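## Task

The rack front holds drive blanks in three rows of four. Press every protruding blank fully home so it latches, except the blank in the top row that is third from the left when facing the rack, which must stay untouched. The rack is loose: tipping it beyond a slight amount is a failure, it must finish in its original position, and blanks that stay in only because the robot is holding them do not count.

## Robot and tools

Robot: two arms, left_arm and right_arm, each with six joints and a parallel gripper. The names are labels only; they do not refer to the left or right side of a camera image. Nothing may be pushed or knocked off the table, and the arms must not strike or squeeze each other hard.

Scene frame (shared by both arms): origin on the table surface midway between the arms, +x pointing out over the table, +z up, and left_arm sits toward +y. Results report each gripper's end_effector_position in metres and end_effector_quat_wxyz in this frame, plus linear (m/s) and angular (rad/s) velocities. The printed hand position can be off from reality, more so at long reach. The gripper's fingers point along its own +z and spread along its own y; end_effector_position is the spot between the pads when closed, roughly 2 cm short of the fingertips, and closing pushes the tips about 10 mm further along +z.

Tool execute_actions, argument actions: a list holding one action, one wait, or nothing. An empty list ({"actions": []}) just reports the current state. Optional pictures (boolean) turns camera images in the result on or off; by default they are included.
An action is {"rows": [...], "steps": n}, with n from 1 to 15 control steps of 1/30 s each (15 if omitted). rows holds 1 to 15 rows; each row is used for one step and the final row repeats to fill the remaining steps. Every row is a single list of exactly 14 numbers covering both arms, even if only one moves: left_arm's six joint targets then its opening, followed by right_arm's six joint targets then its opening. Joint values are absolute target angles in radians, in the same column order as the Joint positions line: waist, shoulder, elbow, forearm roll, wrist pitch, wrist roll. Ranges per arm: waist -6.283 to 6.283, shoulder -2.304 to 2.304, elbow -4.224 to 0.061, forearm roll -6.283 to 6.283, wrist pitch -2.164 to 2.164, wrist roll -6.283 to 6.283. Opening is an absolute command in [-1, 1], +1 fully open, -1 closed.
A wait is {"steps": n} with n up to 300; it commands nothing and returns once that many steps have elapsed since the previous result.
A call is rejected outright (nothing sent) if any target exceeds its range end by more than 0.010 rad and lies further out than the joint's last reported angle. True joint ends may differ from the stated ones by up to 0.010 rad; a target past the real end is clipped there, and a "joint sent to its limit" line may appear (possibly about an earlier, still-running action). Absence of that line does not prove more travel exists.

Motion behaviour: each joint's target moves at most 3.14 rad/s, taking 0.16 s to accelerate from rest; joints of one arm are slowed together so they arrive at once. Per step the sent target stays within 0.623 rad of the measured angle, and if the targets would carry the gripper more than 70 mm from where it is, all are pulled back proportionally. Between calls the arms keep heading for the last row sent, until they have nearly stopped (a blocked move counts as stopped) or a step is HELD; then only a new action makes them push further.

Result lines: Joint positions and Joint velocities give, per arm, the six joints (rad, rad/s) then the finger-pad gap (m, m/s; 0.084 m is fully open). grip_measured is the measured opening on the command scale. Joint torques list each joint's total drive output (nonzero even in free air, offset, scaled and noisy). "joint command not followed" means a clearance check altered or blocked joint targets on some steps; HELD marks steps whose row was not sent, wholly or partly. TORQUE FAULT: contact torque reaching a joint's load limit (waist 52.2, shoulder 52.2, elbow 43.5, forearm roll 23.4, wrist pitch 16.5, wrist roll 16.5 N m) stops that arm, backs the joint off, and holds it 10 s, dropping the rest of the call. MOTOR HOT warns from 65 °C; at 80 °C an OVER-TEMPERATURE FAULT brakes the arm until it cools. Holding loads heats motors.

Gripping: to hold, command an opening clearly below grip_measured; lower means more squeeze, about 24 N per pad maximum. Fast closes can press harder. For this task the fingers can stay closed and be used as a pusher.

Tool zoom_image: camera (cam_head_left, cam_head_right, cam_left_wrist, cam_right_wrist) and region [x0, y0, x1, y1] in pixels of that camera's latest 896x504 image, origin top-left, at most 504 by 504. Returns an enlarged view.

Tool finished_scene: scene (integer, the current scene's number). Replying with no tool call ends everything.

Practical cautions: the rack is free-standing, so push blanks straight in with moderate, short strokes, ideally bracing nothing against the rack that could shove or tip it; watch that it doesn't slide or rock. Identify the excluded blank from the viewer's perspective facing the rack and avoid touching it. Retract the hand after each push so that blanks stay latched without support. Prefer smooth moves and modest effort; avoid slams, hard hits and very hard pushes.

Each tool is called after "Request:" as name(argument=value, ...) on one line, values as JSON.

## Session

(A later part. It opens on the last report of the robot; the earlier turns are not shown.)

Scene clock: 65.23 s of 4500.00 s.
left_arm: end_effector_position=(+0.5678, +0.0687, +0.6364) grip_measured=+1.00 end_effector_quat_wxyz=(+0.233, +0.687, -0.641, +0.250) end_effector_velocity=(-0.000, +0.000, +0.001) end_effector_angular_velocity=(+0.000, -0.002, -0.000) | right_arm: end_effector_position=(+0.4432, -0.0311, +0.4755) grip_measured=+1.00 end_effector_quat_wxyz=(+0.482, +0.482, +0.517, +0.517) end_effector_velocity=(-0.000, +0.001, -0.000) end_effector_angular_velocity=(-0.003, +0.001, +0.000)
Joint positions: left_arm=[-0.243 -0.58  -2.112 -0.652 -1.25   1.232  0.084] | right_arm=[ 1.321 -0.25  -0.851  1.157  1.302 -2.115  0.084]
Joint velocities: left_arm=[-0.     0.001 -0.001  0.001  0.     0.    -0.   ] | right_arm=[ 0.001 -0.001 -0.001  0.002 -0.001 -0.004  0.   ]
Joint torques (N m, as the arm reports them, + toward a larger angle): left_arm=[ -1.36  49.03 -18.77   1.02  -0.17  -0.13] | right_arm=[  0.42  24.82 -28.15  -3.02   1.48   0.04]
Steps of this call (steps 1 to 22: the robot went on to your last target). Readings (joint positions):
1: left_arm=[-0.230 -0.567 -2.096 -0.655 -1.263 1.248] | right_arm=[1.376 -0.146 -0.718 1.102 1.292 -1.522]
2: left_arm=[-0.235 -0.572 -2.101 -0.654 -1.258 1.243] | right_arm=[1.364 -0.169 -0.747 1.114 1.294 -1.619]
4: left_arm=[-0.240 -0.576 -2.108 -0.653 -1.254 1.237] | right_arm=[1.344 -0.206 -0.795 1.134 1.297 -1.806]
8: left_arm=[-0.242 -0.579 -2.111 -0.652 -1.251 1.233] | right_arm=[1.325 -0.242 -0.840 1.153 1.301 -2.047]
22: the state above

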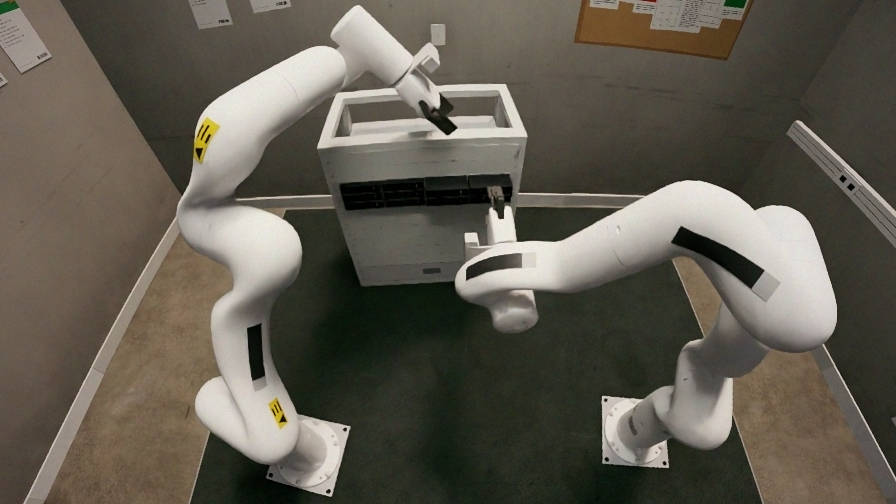

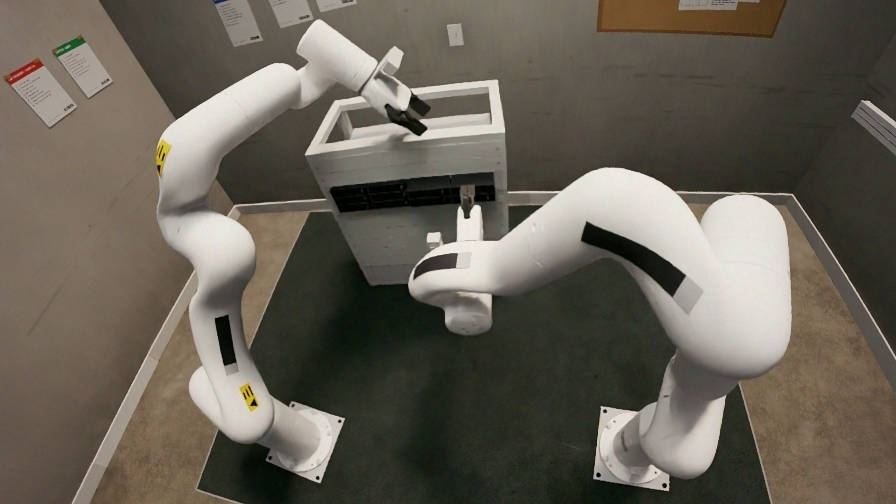

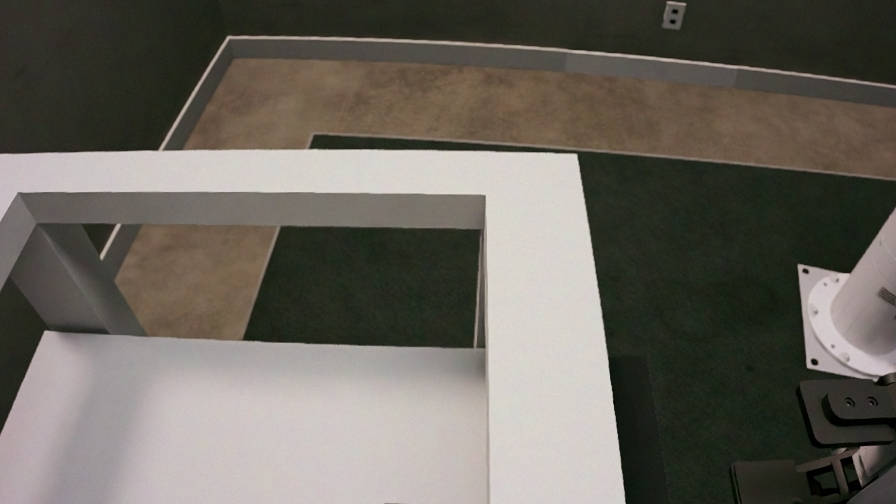

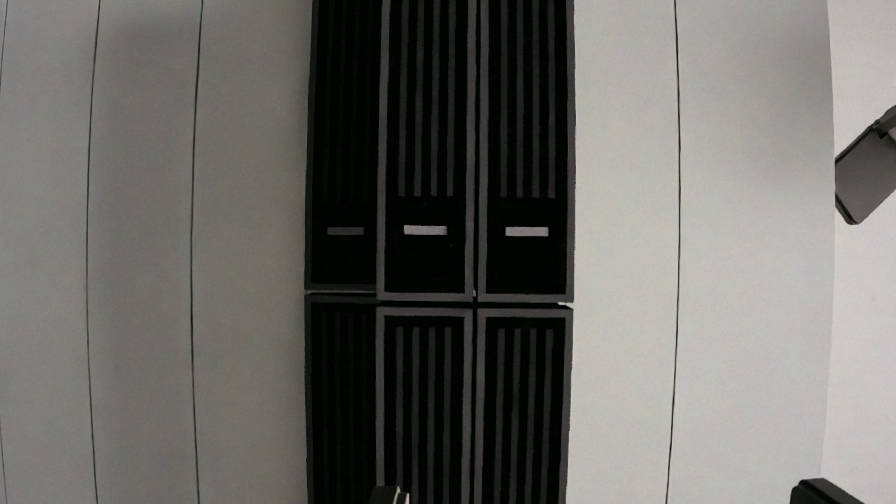

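Request:
execute_actions(actions=[{"rows": [[-0.2474,-0.5825,-2.1072,-0.6527,-1.2419,1.2335,1,1.3129,-0.2543,-0.8576,1.1507,1.2968,-2.1151,1],[-0.2517,-0.585,-2.1022,-0.6536,-1.2334,1.2349,1,1.3051,-0.2588,-0.8641,1.1442,1.2918,-2.1149,1],[-0.2559,-0.5876,-2.0972,-0.6544,-1.2249,1.2362,1,1.2972,-0.2633,-0.8706,1.1377,1.2869,-2.1147,1],[-0.2601,-0.5901,-2.0922,-0.6553,-1.2163,1.2376,1,1.2893,-0.2678,-0.8771,1.1312,1.2819,-2.1145,1],[-0.2643,-0.5926,-2.0872,-0.6561,-1.2078,1.2389,1,1.2815,-0.2723,-0.8836,1.1247,1.277,-2.1143,1],[-0.2686,-0.5951,-2.0823,-0.657,-1.1993,1.2403,1,1.2736,-0.2769,-0.8901,1.1182,1.2721,-2.1141,1],[-0.2728,-0.5976,-2.0773,-0.6578,-1.1908,1.2416,1,1.2657,-0.2814,-0.8966,1.1117,1.2671,-2.1139,1],[-0.277,-0.6001,-2.0723,-0.6586,-1.1823,1.2429,1,1.2579,-0.2859,-0.9031,1.1052,1.2622,-2.1137,1],[-0.2812,-0.6027,-2.0673,-0.6595,-1.1738,1.2443,1,1.25,-0.2904,-0.9096,1.0987,1.2572,-2.1135,1],[-0.2855,-0.6052,-2.0623,-0.6603,-1.1652,1.2456,1,1.2421,-0.2949,-0.9161,1.0922,1.2523,-2.1133,1],[-0.2897,-0.6077,-2.0573,-0.6612,-1.1567,1.247,1,1.2343,-0.2994,-0.9226,1.0857,1.2473,-2.1131,1],[-0.2939,-0.6102,-2.0523,-0.662,-1.1482,1.2483,0.4,1.2264,-0.3039,-0.9291,1.0792,1.2424,-2.1129,1]], "steps": 15}], pictures=false)

Request:
execute_actions(actions=[{"steps": 15}])

Scene clock: 71.43 s of 4500.00 s.
left_arm: end_effector_position=(+0.5723, +0.0333, +0.5938) grip_measured=+0.42 end_effector_quat_wxyz=(+0.234, +0.687, -0.641, +0.249) end_effector_velocity=(+0.004, -0.043, -0.057) end_effector_angular_velocity=(+0.006, +0.005, +0.000) | right_arm: end_effector_position=(+0.4907, -0.0277, +0.4782) grip_measured=+1.00 end_effector_quat_wxyz=(+0.482, +0.482, +0.517, +0.517) end_effector_velocity=(+0.059, +0.001, +0.002) end_effector_angular_velocity=(-0.003, +0.001, -0.000)
Joint positions: left_arm=[-0.29  -0.608 -2.057 -0.661 -1.157  1.247  0.062] | right_arm=[ 1.234 -0.299 -0.922  1.086  1.248 -2.113  0.084]
Joint velocities: left_arm=[-0.058 -0.039  0.069 -0.011  0.115  0.018 -0.076] | right_arm=[-0.106 -0.061 -0.086 -0.088 -0.067  0.004  0.   ]
Joint torques (N m, as the arm reports them, + toward a larger angle): left_arm=[  2.56  57.12 -22.49   1.11  -0.18  -0.16] | right_arm=[  5.4   28.72 -26.54  -2.8    1.81  -0.16]
Steps of this call (steps 1 to 15: the robot went on to your last target; steps 16 to 90: nothing new was sent; then 2.70 s passed at rest; steps 91 to 105: all 15 steps of this action). Readings (joint positions):
91: left_arm=[-0.243 -0.580 -2.112 -0.652 -1.250 1.232] | right_arm=[1.321 -0.250 -0.851 1.157 1.302 -2.115]
92: left_arm=[-0.244 -0.580 -2.111 -0.652 -1.248 1.233] | right_arm=[1.319 -0.251 -0.853 1.156 1.300 -2.115]
94: left_arm=[-0.248 -0.583 -2.106 -0.653 -1.239 1.234] | right_arm=[1.311 -0.255 -0.860 1.149 1.295 -2.115]
98: left_arm=[-0.263 -0.592 -2.088 -0.656 -1.210 1.239] | right_arm=[1.284 -0.271 -0.882 1.126 1.278 -2.114]
105: the state above

Scene clock: 71.93 s of 4500.00 s.
left_arm: end_effector_position=(+0.5727, +0.0302, +0.5905) grip_measured=+0.39 end_effector_quat_wxyz=(+0.233, +0.687, -0.641, +0.250) end_effector_velocity=(+0.000, -0.000, +0.000) end_effector_angular_velocity=(+0.000, -0.002, -0.001) | right_arm: end_effector_position=(+0.4951, -0.0275, +0.4785) grip_measured=+1.00 end_effector_quat_wxyz=(+0.482, +0.482, +0.517, +0.517) end_effector_velocity=(+0.001, -0.001, -0.000) end_effector_angular_velocity=(-0.000, -0.000, -0.001)
Joint positions: left_arm=[-0.294 -0.61  -2.052 -0.662 -1.148  1.248  0.061] | right_arm=[ 1.226 -0.304 -0.929  1.079  1.242 -2.113  0.084]
Joint velocities: left_arm=[-0.001 -0.    -0.001  0.001  0.     0.    -0.   ] | right_arm=[-0.002 -0.001 -0.    -0.    -0.    -0.     0.   ]
Joint torques (N m, as the arm reports them, + toward a larger angle): left_arm=[ -2.1   50.25 -19.53   0.78  -0.2   -0.1 ] | right_arm=[  0.97  25.84 -28.64  -3.     1.49  -0.1 ]
Steps of this call (steps 1 to 15: the robot went on to your last target). Readings (joint positions):
1: left_arm=[-0.291 -0.609 -2.055 -0.661 -1.154 1.247] | right_arm=[1.231 -0.301 -0.925 1.084 1.246 -2.113]
2: left_arm=[-0.292 -0.609 -2.054 -0.662 -1.152 1.248] | right_arm=[1.230 -0.302 -0.926 1.082 1.245 -2.113]
4: left_arm=[-0.293 -0.610 -2.053 -0.662 -1.150 1.248] | right_arm=[1.228 -0.303 -0.928 1.081 1.243 -2.113]
8: left_arm=[-0.294 -0.610 -2.053 -0.662 -1.149 1.248] | right_arm=[1.227 -0.304 -0.929 1.080 1.243 -2.113]
15: the state above
All arms were judged still, so your last target was given up. Only a new action makes them travel on or press farther. Fingers that are still opening or closing keep moving.

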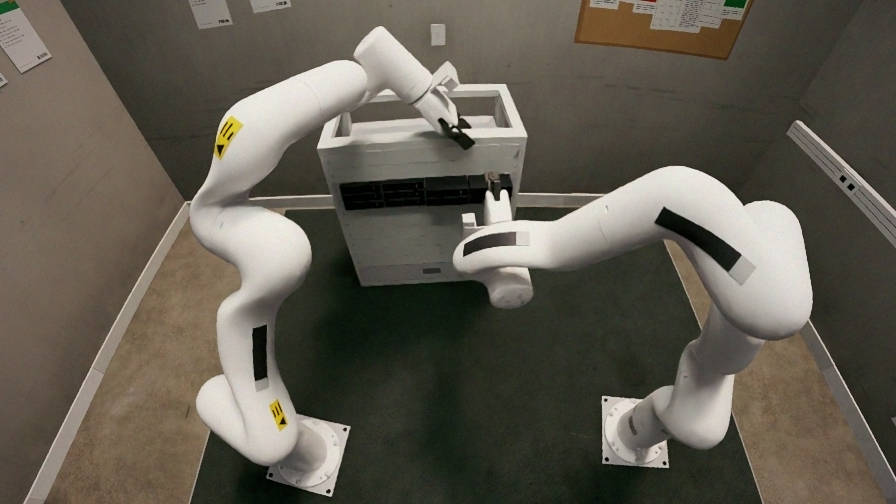

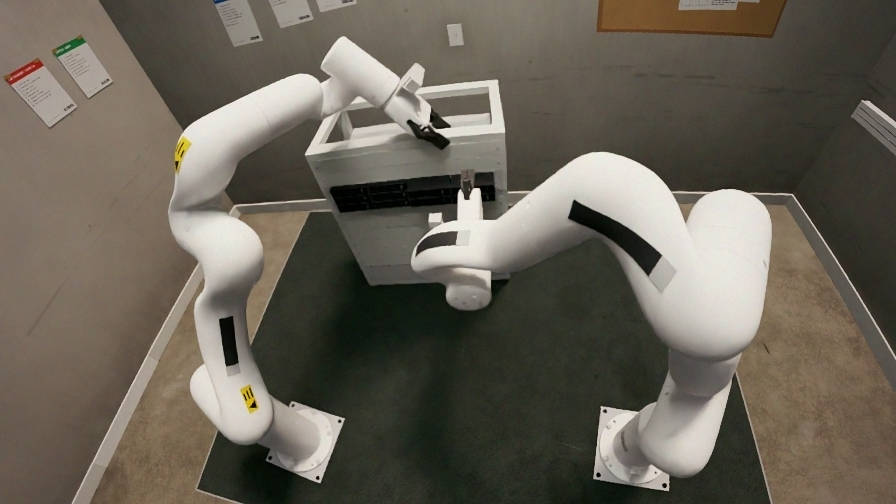

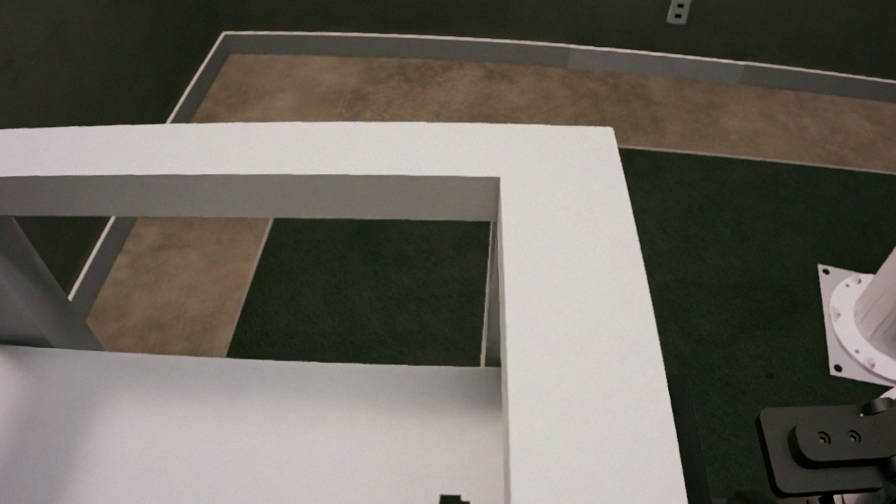

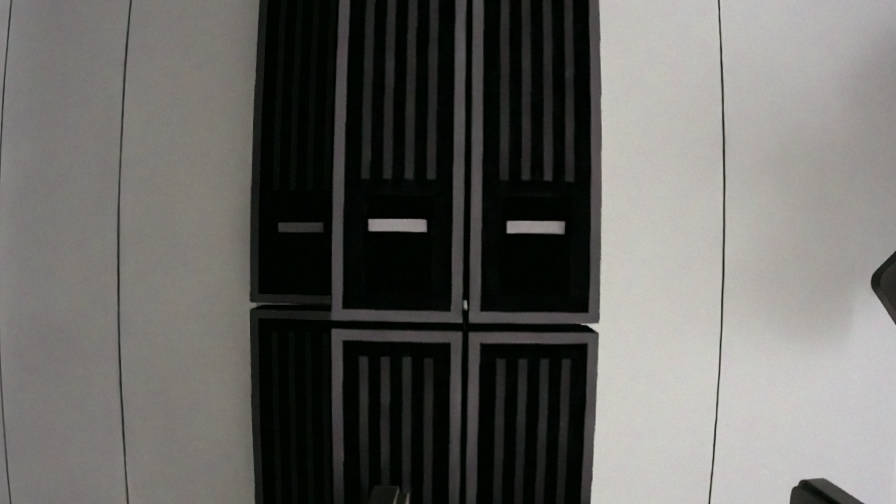

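Request:
zoom_image(camera="cam_left_wrist", region=[420, 420, 780, 504])

Request:
zoom_image(camera="cam_head_left", region=[400, 60, 540, 220])

Region (420, 420, 780, 504) of cam_left_wrist's 896x504 image, scaled by 1.400, with more detail than that image has; it fills the top 118 rows of this view, and the rest is white.

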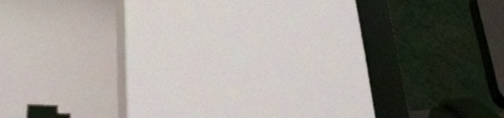

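Region (400, 60, 540, 220) of cam_head_left's 896x504 image, scaled by 3.150, with more detail than that image has; it fills the left 441 columns of this view, and the rest is white.

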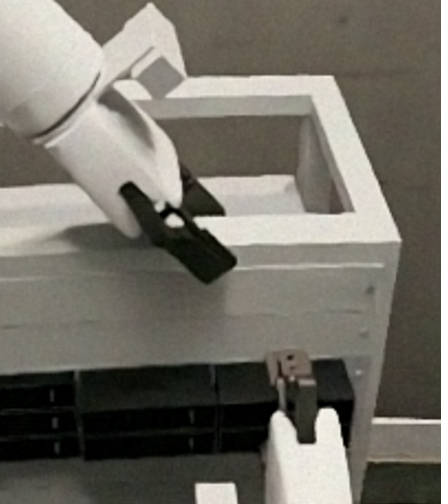

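Request:
execute_actions(actions=[{"rows": [[-0.2939,-0.6102,-2.0523,-0.662,-1.1482,1.2483,0.33,1.2264,-0.3039,-0.9291,1.0792,1.2424,-2.1129,1],[-0.2939,-0.6102,-2.0523,-0.662,-1.1482,1.2483,0.26,1.2264,-0.3039,-0.9291,1.0792,1.2424,-2.1129,1],[-0.2939,-0.6102,-2.0523,-0.662,-1.1482,1.2483,0.19,1.2248,-0.3052,-0.9308,1.0779,1.2413,-2.1128,1],[-0.2939,-0.6102,-2.0523,-0.662,-1.1482,1.2483,0.12,1.2232,-0.3065,-0.9326,1.0765,1.2403,-2.1127,1],[-0.2939,-0.6102,-2.0523,-0.662,-1.1482,1.2483,0.06,1.2215,-0.3078,-0.9343,1.0752,1.2392,-2.1126,1],[-0.2939,-0.6102,-2.0523,-0.662,-1.1482,1.2483,0.0,1.2199,-0.309,-0.936,1.0738,1.2382,-2.1125,1],[-0.2939,-0.6102,-2.0523,-0.662,-1.1482,1.2483,-0.04,1.2183,-0.3103,-0.9377,1.0725,1.2371,-2.1124,1],[-0.2939,-0.6102,-2.0523,-0.662,-1.1482,1.2483,-0.08,1.2167,-0.3116,-0.9395,1.0712,1.2361,-2.1123,1],[-0.2939,-0.6102,-2.0523,-0.662,-1.1482,1.2483,-0.12,1.2151,-0.3129,-0.9412,1.0698,1.235,-2.1122,1],[-0.2939,-0.6102,-2.0523,-0.662,-1.1482,1.2483,-0.16,1.2151,-0.3129,-0.9412,1.0698,1.235,-2.1122,1],[-0.2939,-0.6102,-2.0523,-0.662,-1.1482,1.2483,-0.2,1.2151,-0.3129,-0.9412,1.0698,1.235,-2.1122,1],[-0.2939,-0.6102,-2.0523,-0.662,-1.1482,1.2483,-0.25,1.2151,-0.3129,-0.9412,1.0698,1.235,-2.1122,1],[-0.2939,-0.6102,-2.0523,-0.662,-1.1482,1.2483,-0.3,1.2151,-0.3129,-0.9412,1.0698,1.235,-2.1122,1],[-0.2939,-0.6102,-2.0523,-0.662,-1.1482,1.2483,-0.35,1.2151,-0.3129,-0.9412,1.0698,1.235,-2.1122,1],[-0.2939,-0.6102,-2.0523,-0.662,-1.1482,1.2483,-0.4,1.2151,-0.3129,-0.9412,1.0698,1.235,-2.1122,1]], "steps": 15}])

Scene clock: 75.50 s of 4500.00 s.
left_arm: end_effector_position=(+0.5731, +0.0303, +0.5905) grip_measured=-0.07 end_effector_quat_wxyz=(+0.233, +0.687, -0.641, +0.251) end_effector_velocity=(-0.001, -0.000, -0.001) end_effector_angular_velocity=(+0.000, +0.002, -0.001) | right_arm: end_effector_position=(+0.5017, -0.0267, +0.4784) grip_measured=+1.00 end_effector_quat_wxyz=(+0.482, +0.482, +0.517, +0.517) end_effector_velocity=(+0.005, -0.001, +0.000) end_effector_angular_velocity=(+0.000, -0.000, -0.003)
Joint positions: left_arm=[-0.294 -0.61  -2.052 -0.662 -1.147  1.248  0.041] | right_arm=[ 1.216 -0.313 -0.94   1.07   1.235 -2.112  0.084]
Joint velocities: left_arm=[-0.     0.     0.001 -0.    -0.001  0.     0.   ] | right_arm=[-0.009 -0.004 -0.006 -0.005 -0.004 -0.     0.   ]
Joint torques (N m, as the arm reports them, + toward a larger angle): left_arm=[ -4.42  51.47 -18.85   0.48  -1.77  -0.06] | right_arm=[ -0.71  26.95 -30.51  -3.25   1.49   0.03]
Steps of this call (steps 1 to 90: nothing new was sent; then 0.07 s passed at rest; steps 91 to 105: all 15 steps of this action). Readings (joint positions):
91: left_arm=[-0.294 -0.610 -2.052 -0.662 -1.148 1.248] | right_arm=[1.226 -0.304 -0.929 1.079 1.242 -2.113]
92: left_arm=[-0.294 -0.610 -2.052 -0.662 -1.148 1.248] | right_arm=[1.226 -0.304 -0.929 1.079 1.242 -2.113]
94: left_arm=[-0.294 -0.610 -2.052 -0.662 -1.148 1.248] | right_arm=[1.226 -0.304 -0.930 1.079 1.242 -2.113]
98: left_arm=[-0.294 -0.610 -2.052 -0.662 -1.148 1.248] | right_arm=[1.222 -0.308 -0.934 1.075 1.239 -2.113]
105: the state above

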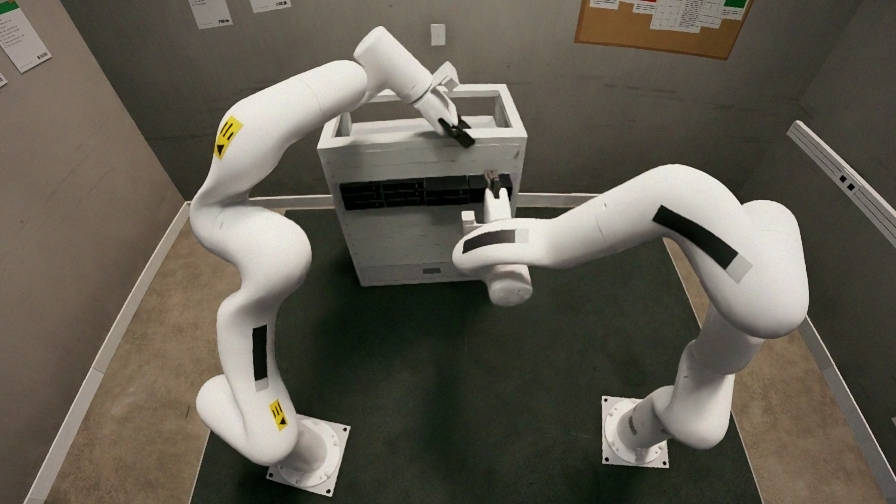

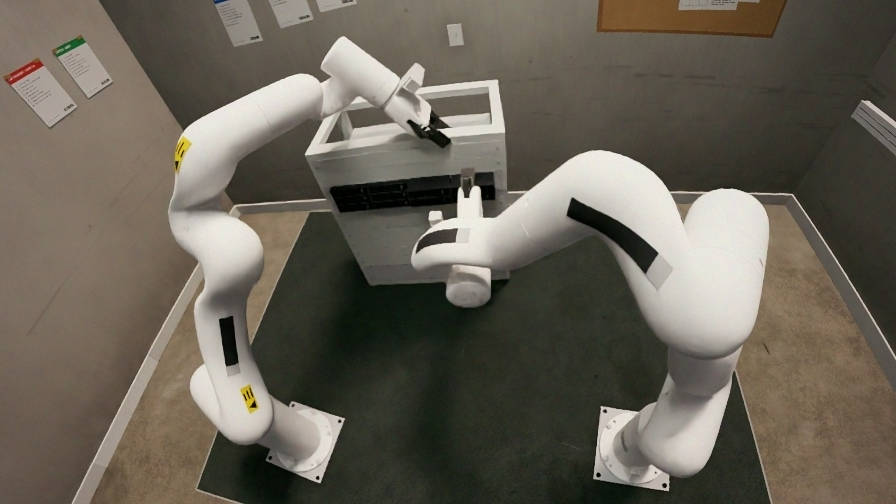

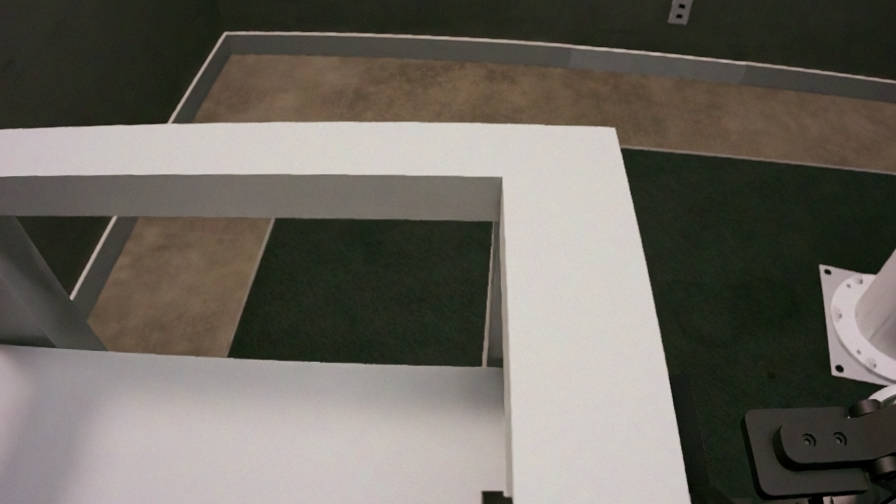

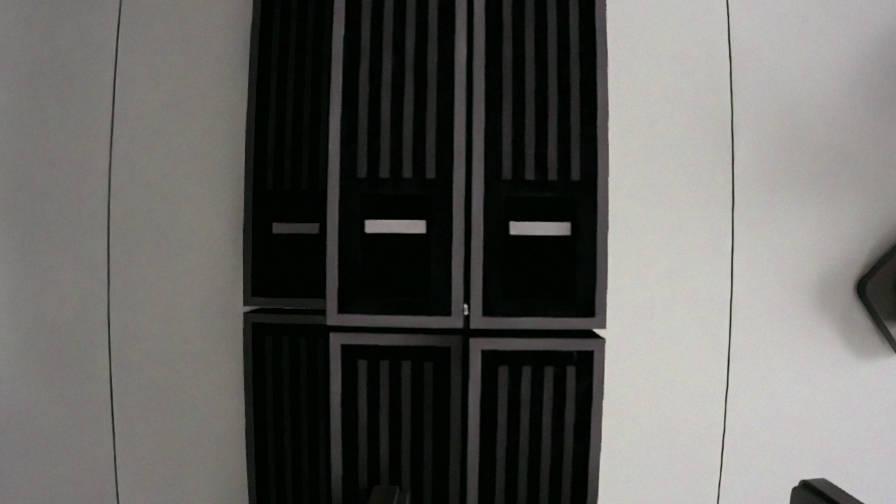

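Request:
execute_actions(actions=[{"rows": [[-0.2939,-0.6102,-2.0523,-0.662,-1.1482,1.2483,-0.4,1.2126,-0.3148,-0.9438,1.0678,1.2335,-2.112,1],[-0.2939,-0.6102,-2.0523,-0.662,-1.1482,1.2483,-0.4,1.2102,-0.3167,-0.9464,1.0658,1.2319,-2.1118,1],[-0.2939,-0.6102,-2.0523,-0.662,-1.1482,1.2483,-0.4,1.2078,-0.3187,-0.9489,1.0638,1.2303,-2.1117,1],[-0.2939,-0.6102,-2.0523,-0.662,-1.1482,1.2483,-0.4,1.2049,-0.321,-0.952,1.0614,1.2284,-2.1115,1],[-0.2939,-0.6102,-2.0523,-0.662,-1.1482,1.2483,-0.4,1.2020,-0.3233,-0.9551,1.059,1.2265,-2.1113,1],[-0.2939,-0.6102,-2.0523,-0.662,-1.1482,1.2483,-0.4,1.1990,-0.3256,-0.9583,1.0566,1.2246,-2.1111,1],[-0.2939,-0.6102,-2.0523,-0.662,-1.1482,1.2483,-0.4,1.1961,-0.3279,-0.9614,1.0541,1.2227,-2.1109,1],[-0.2939,-0.6102,-2.0523,-0.662,-1.1482,1.2483,-0.4,1.1932,-0.3302,-0.9645,1.0517,1.2208,-2.1107,1],[-0.2939,-0.6102,-2.0523,-0.662,-1.1482,1.2483,-0.4,1.1903,-0.3325,-0.9676,1.0493,1.2189,-2.1105,1],[-0.2939,-0.6102,-2.0523,-0.662,-1.1482,1.2483,-0.4,1.1874,-0.3348,-0.9707,1.0469,1.217,-2.1103,1],[-0.2939,-0.6102,-2.0523,-0.662,-1.1482,1.2483,-0.4,1.1845,-0.3371,-0.9738,1.0445,1.2152,-2.1102,1],[-0.2939,-0.6102,-2.0523,-0.662,-1.1482,1.2483,-0.4,1.1816,-0.3394,-0.9769,1.0421,1.2133,-2.11,1],[-0.2939,-0.6102,-2.0523,-0.662,-1.1482,1.2483,-0.4,1.1786,-0.3417,-0.98,1.0397,1.2114,-2.1098,1],[-0.2939,-0.6102,-2.0523,-0.662,-1.1482,1.2483,-0.4,1.1757,-0.3441,-0.9831,1.0373,1.2095,-2.1096,1],[-0.2939,-0.6102,-2.0523,-0.662,-1.1482,1.2483,-0.4,1.1730,-0.3462,-0.986,1.035,1.2077,-2.1094,1]], "steps": 15}], pictures=false)

Request:
execute_actions(actions=[{"steps": 10}])

Scene clock: 79.63 s of 4500.00 s.
left_arm: end_effector_position=(+0.5727, +0.0302, +0.5904) grip_measured=-0.06 end_effector_quat_wxyz=(+0.233, +0.687, -0.641, +0.250) end_effector_velocity=(+0.000, +0.000, +0.001) end_effector_angular_velocity=(-0.000, -0.001, +0.000) | right_arm: end_effector_position=(+0.5221, -0.0249, +0.4787) grip_measured=+1.00 end_effector_quat_wxyz=(+0.482, +0.482, +0.517, +0.517) end_effector_velocity=(+0.054, +0.003, +0.000) end_effector_angular_velocity=(-0.001, -0.001, -0.001)
Joint positions: left_arm=[-0.294 -0.61  -2.052 -0.662 -1.148  1.248  0.041] | right_arm=[ 1.182 -0.339 -0.976  1.043  1.214 -2.11   0.084]
Joint velocities: left_arm=[ 0.    -0.    -0.001  0.    -0.    -0.     0.   ] | right_arm=[-0.088 -0.069 -0.092 -0.073 -0.056  0.006  0.   ]
Joint torques (N m, as the arm reports them, + toward a larger angle): left_arm=[ -8.94  53.28 -17.62  -0.4   -4.32  -0.15] | right_arm=[ -3.43  30.37 -32.18  -3.65   1.86  -0.07]
Steps of this call (steps 1 to 15: the robot went on to your last target; steps 16 to 90: nothing new was sent; then 0.63 s passed at rest; steps 91 to 105: all 15 steps of this action). Readings (joint positions):
91: left_arm=[-0.294 -0.610 -2.052 -0.662 -1.148 1.248] | right_arm=[1.215 -0.313 -0.941 1.070 1.235 -2.112]
92: left_arm=[-0.294 -0.610 -2.052 -0.662 -1.148 1.248] | right_arm=[1.215 -0.313 -0.942 1.069 1.235 -2.112]
94: left_arm=[-0.294 -0.610 -2.052 -0.662 -1.148 1.248] | right_arm=[1.212 -0.315 -0.945 1.067 1.233 -2.112]
98: left_arm=[-0.294 -0.610 -2.052 -0.662 -1.148 1.248] | right_arm=[1.202 -0.323 -0.955 1.059 1.227 -2.111]
105: the state above

Scene clock: 79.97 s of 4500.00 s.
left_arm: end_effector_position=(+0.5727, +0.0302, +0.5904) grip_measured=-0.06 end_effector_quat_wxyz=(+0.233, +0.687, -0.641, +0.250) end_effector_velocity=(+0.000, -0.000, -0.001) end_effector_angular_velocity=(-0.000, +0.002, +0.000) | right_arm: end_effector_position=(+0.5277, -0.0245, +0.4787) grip_measured=+1.00 end_effector_quat_wxyz=(+0.482, +0.482, +0.517, +0.517) end_effector_velocity=(+0.002, -0.001, +0.000) end_effector_angular_velocity=(+0.001, +0.000, -0.002)
Joint positions: left_arm=[-0.294 -0.61  -2.052 -0.662 -1.148  1.248  0.041] | right_arm=[ 1.173 -0.346 -0.986  1.035  1.208 -2.109  0.084]
Joint velocities: left_arm=[-0.    -0.001  0.    -0.001 -0.    -0.     0.   ] | right_arm=[-0.004 -0.002 -0.003 -0.001 -0.001  0.     0.   ]
Joint torques (N m, as the arm reports them, + toward a larger angle): left_arm=[ -9.58  53.56 -17.66  -0.16  -4.31  -0.18] | right_arm=[ -1.12  28.89 -31.94  -2.96   1.91  -0.07]
Steps of this call (steps 1 to 10: the robot went on to your last target). Readings (joint positions):
1: left_arm=[-0.294 -0.610 -2.052 -0.662 -1.148 1.248] | right_arm=[1.180 -0.341 -0.979 1.040 1.212 -2.110]
2: left_arm=[-0.294 -0.610 -2.052 -0.662 -1.148 1.248] | right_arm=[1.177 -0.343 -0.981 1.039 1.211 -2.110]
4: left_arm=[-0.294 -0.610 -2.052 -0.662 -1.148 1.248] | right_arm=[1.175 -0.345 -0.984 1.037 1.209 -2.109]
8: left_arm=[-0.294 -0.610 -2.052 -0.662 -1.148 1.248] | right_arm=[1.173 -0.346 -0.986 1.035 1.208 -2.109]
10: the state above

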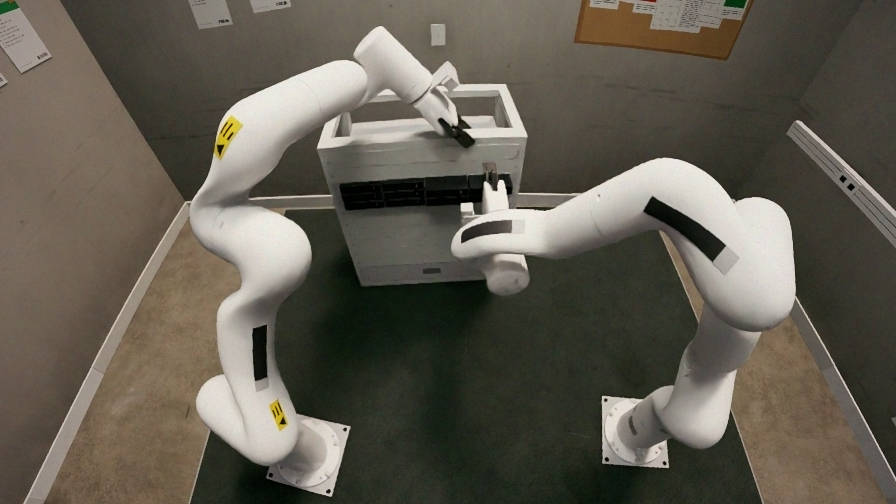

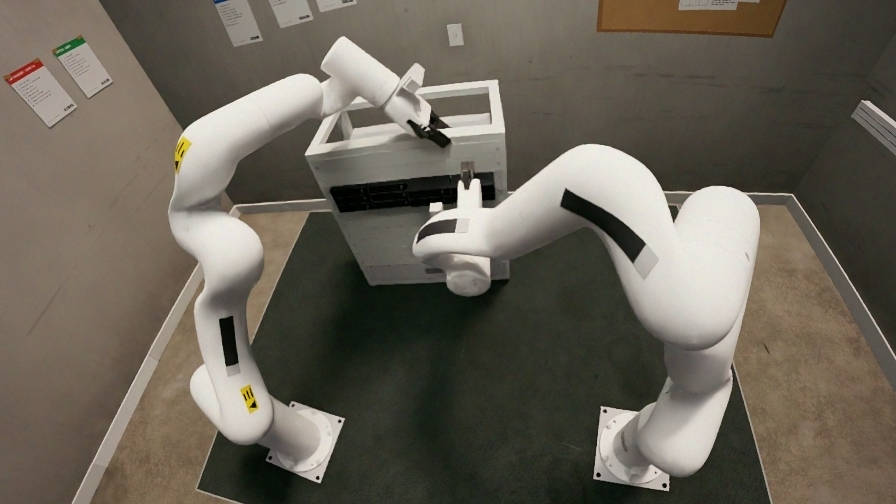

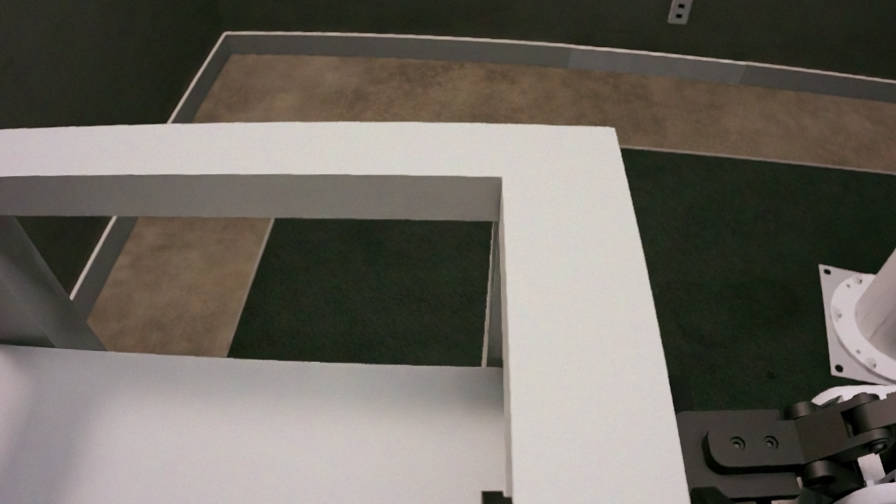

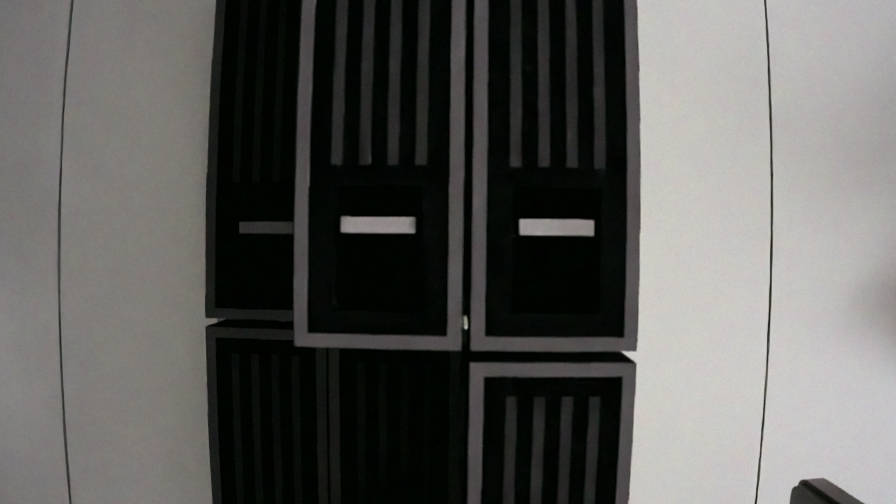

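Request:
execute_actions(actions=[{"rows": [[-0.2939,-0.6102,-2.0523,-0.662,-1.1482,1.2483,-0.4,1.1714,-0.3475,-0.9878,1.0336,1.2066,-2.1093,1],[-0.2939,-0.6102,-2.0523,-0.662,-1.1482,1.2483,-0.4,1.1697,-0.3488,-0.9895,1.0323,1.2056,-2.1092,1],[-0.2939,-0.6102,-2.0523,-0.662,-1.1482,1.2483,-0.4,1.1681,-0.3501,-0.9912,1.031,1.2045,-2.1091,1],[-0.2939,-0.6102,-2.0523,-0.662,-1.1482,1.2483,-0.4,1.1665,-0.3514,-0.9929,1.0296,1.2035,-2.109,1],[-0.2939,-0.6102,-2.0523,-0.662,-1.1482,1.2483,-0.4,1.1649,-0.3527,-0.9947,1.0283,1.2024,-2.1089,1],[-0.2939,-0.6102,-2.0523,-0.662,-1.1482,1.2483,-0.4,1.1633,-0.3539,-0.9964,1.0269,1.2014,-2.1088,1],[-0.2939,-0.6102,-2.0523,-0.662,-1.1482,1.2483,-0.4,1.1616,-0.3552,-0.9981,1.0256,1.2003,-2.1087,1],[-0.2939,-0.6102,-2.0523,-0.662,-1.1482,1.2483,-0.4,1.16,-0.3565,-0.9998,1.0243,1.1993,-2.1086,1],[-0.2939,-0.6102,-2.0523,-0.662,-1.1482,1.2483,-0.4,1.1584,-0.3578,-1.0016,1.0229,1.1982,-2.1084,1],[-0.2939,-0.6102,-2.0523,-0.662,-1.1482,1.2483,-0.4,1.1568,-0.3591,-1.0033,1.0216,1.1972,-2.1083,1],[-0.2939,-0.6102,-2.0523,-0.662,-1.1482,1.2483,-0.4,1.1552,-0.3604,-1.005,1.0202,1.1961,-2.1082,1],[-0.2939,-0.6102,-2.0523,-0.662,-1.1482,1.2483,-0.4,1.1535,-0.3616,-1.0067,1.0189,1.1951,-2.1081,1],[-0.2939,-0.6102,-2.0523,-0.662,-1.1482,1.2483,-0.4,1.1519,-0.3629,-1.0085,1.0176,1.194,-2.108,1]], "steps": 15}], pictures=false)

Request:
execute_actions(actions=[{"steps": 8}])

Scene clock: 82.03 s of 4500.00 s.
left_arm: end_effector_position=(+0.5736, +0.0303, +0.5906) grip_measured=-0.06 end_effector_quat_wxyz=(+0.232, +0.687, -0.641, +0.251) end_effector_velocity=(+0.009, -0.001, +0.003) end_effector_angular_velocity=(-0.011, -0.028, +0.021) | right_arm: end_effector_position=(+0.5357, -0.0228, +0.4786) grip_measured=+1.00 end_effector_quat_wxyz=(+0.482, +0.480, +0.518, +0.518) end_effector_velocity=(+0.006, +0.025, -0.020) end_effector_angular_velocity=(-0.013, +0.046, +0.060)
Joint positions: left_arm=[-0.294 -0.61  -2.053 -0.662 -1.145  1.248  0.041] | right_arm=[ 1.161 -0.358 -1.001  1.022  1.2   -2.11   0.084]
Joint velocities: left_arm=[ 0.002 -0.002 -0.006 -0.001  0.032  0.002  0.   ] | right_arm=[-0.001 -0.04  -0.031 -0.033 -0.067  0.009  0.   ]
Joint torques (N m, as the arm reports them, + toward a larger angle): left_arm=[-12.78  55.91 -15.9   -0.6   -7.35  -0.36] | right_arm=[-32.11  10.46 -58.47  -7.35  -0.05   0.94]
Steps of this call (steps 1 to 30: the robot went on to your last target; steps 31 to 47: nothing new was sent; steps 48 to 62: all 15 steps of this action). Readings (joint positions):
48: left_arm=[-0.294 -0.610 -2.052 -0.662 -1.148 1.248] | right_arm=[1.173 -0.346 -0.986 1.035 1.208 -2.109]
49: left_arm=[-0.294 -0.610 -2.052 -0.662 -1.148 1.248] | right_arm=[1.173 -0.346 -0.986 1.035 1.207 -2.109]
51: left_arm=[-0.294 -0.610 -2.052 -0.662 -1.148 1.248] | right_arm=[1.171 -0.348 -0.988 1.033 1.206 -2.109]
55: left_arm=[-0.294 -0.610 -2.052 -0.662 -1.148 1.248] | right_arm=[1.165 -0.352 -0.994 1.028 1.202 -2.109]
62: the state above

Scene clock: 82.30 s of 4500.00 s.
left_arm: end_effector_position=(+0.5737, +0.0302, +0.5906) grip_measured=-0.06 end_effector_quat_wxyz=(+0.232, +0.687, -0.640, +0.252) end_effector_velocity=(-0.001, +0.000, +0.001) end_effector_angular_velocity=(+0.000, +0.000, -0.001) | right_arm: end_effector_position=(+0.5358, -0.0204, +0.4764) grip_measured=+1.00 end_effector_quat_wxyz=(+0.480, +0.479, +0.521, +0.518) end_effector_velocity=(-0.001, +0.002, -0.002) end_effector_angular_velocity=(-0.003, +0.005, +0.006)
Joint positions: left_arm=[-0.294 -0.61  -2.052 -0.662 -1.144  1.248  0.042] | right_arm=[ 1.162 -0.362 -1.003  1.018  1.194 -2.109  0.084]
Joint velocities: left_arm=[-0.     0.001  0.001  0.    -0.001 -0.    -0.   ] | right_arm=[ 0.002 -0.002  0.    -0.002 -0.005  0.     0.   ]
Joint torques (N m, as the arm reports them, + toward a larger angle): left_arm=[-13.86  55.61 -16.56  -1.33  -6.67  -0.32] | right_arm=[-31.39   9.83 -59.62  -7.02   0.14   1.  ]
Steps of this call (steps 1 to 8: the robot went on to your last target). Readings (joint positions):
1: left_arm=[-0.294 -0.610 -2.053 -0.662 -1.144 1.248] | right_arm=[1.161 -0.359 -1.002 1.021 1.198 -2.110]
2: left_arm=[-0.294 -0.610 -2.053 -0.662 -1.144 1.248] | right_arm=[1.161 -0.360 -1.002 1.020 1.196 -2.109]
4: left_arm=[-0.294 -0.610 -2.053 -0.662 -1.144 1.248] | right_arm=[1.161 -0.361 -1.003 1.019 1.195 -2.109]
8: the state above

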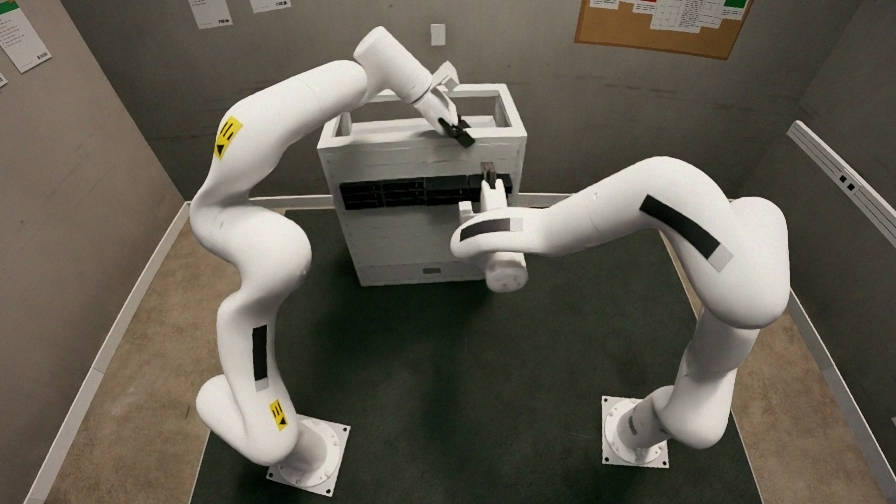

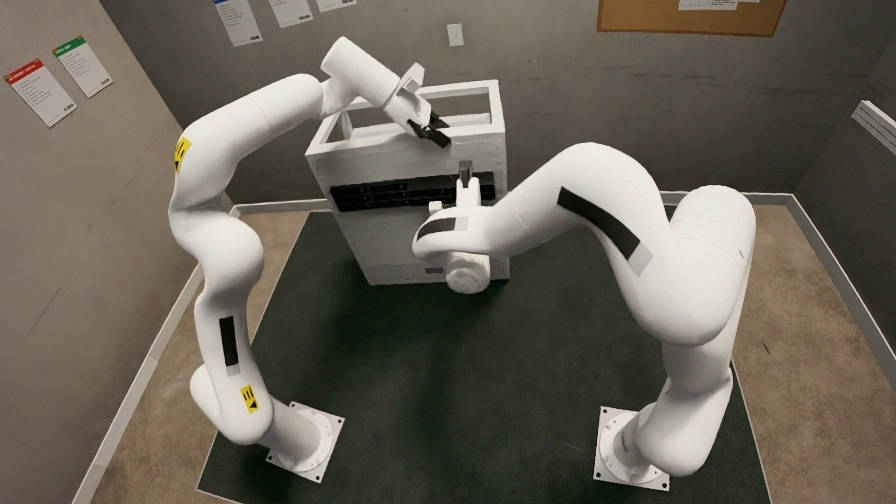

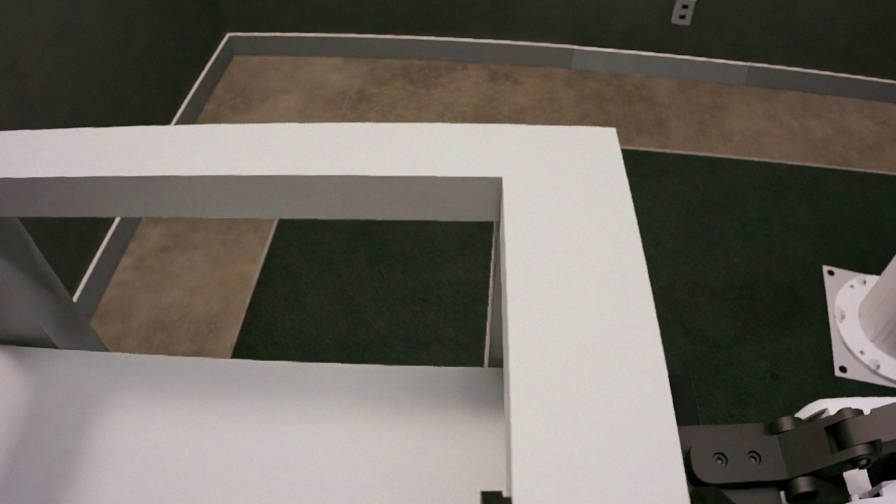

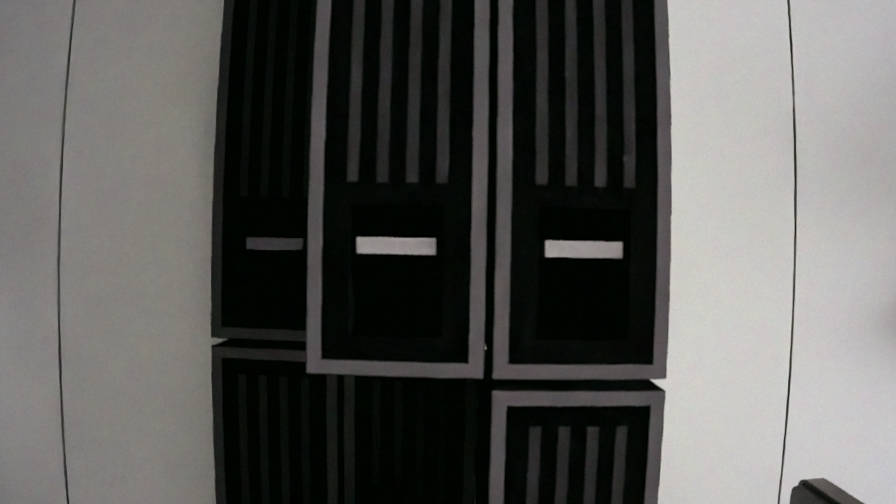

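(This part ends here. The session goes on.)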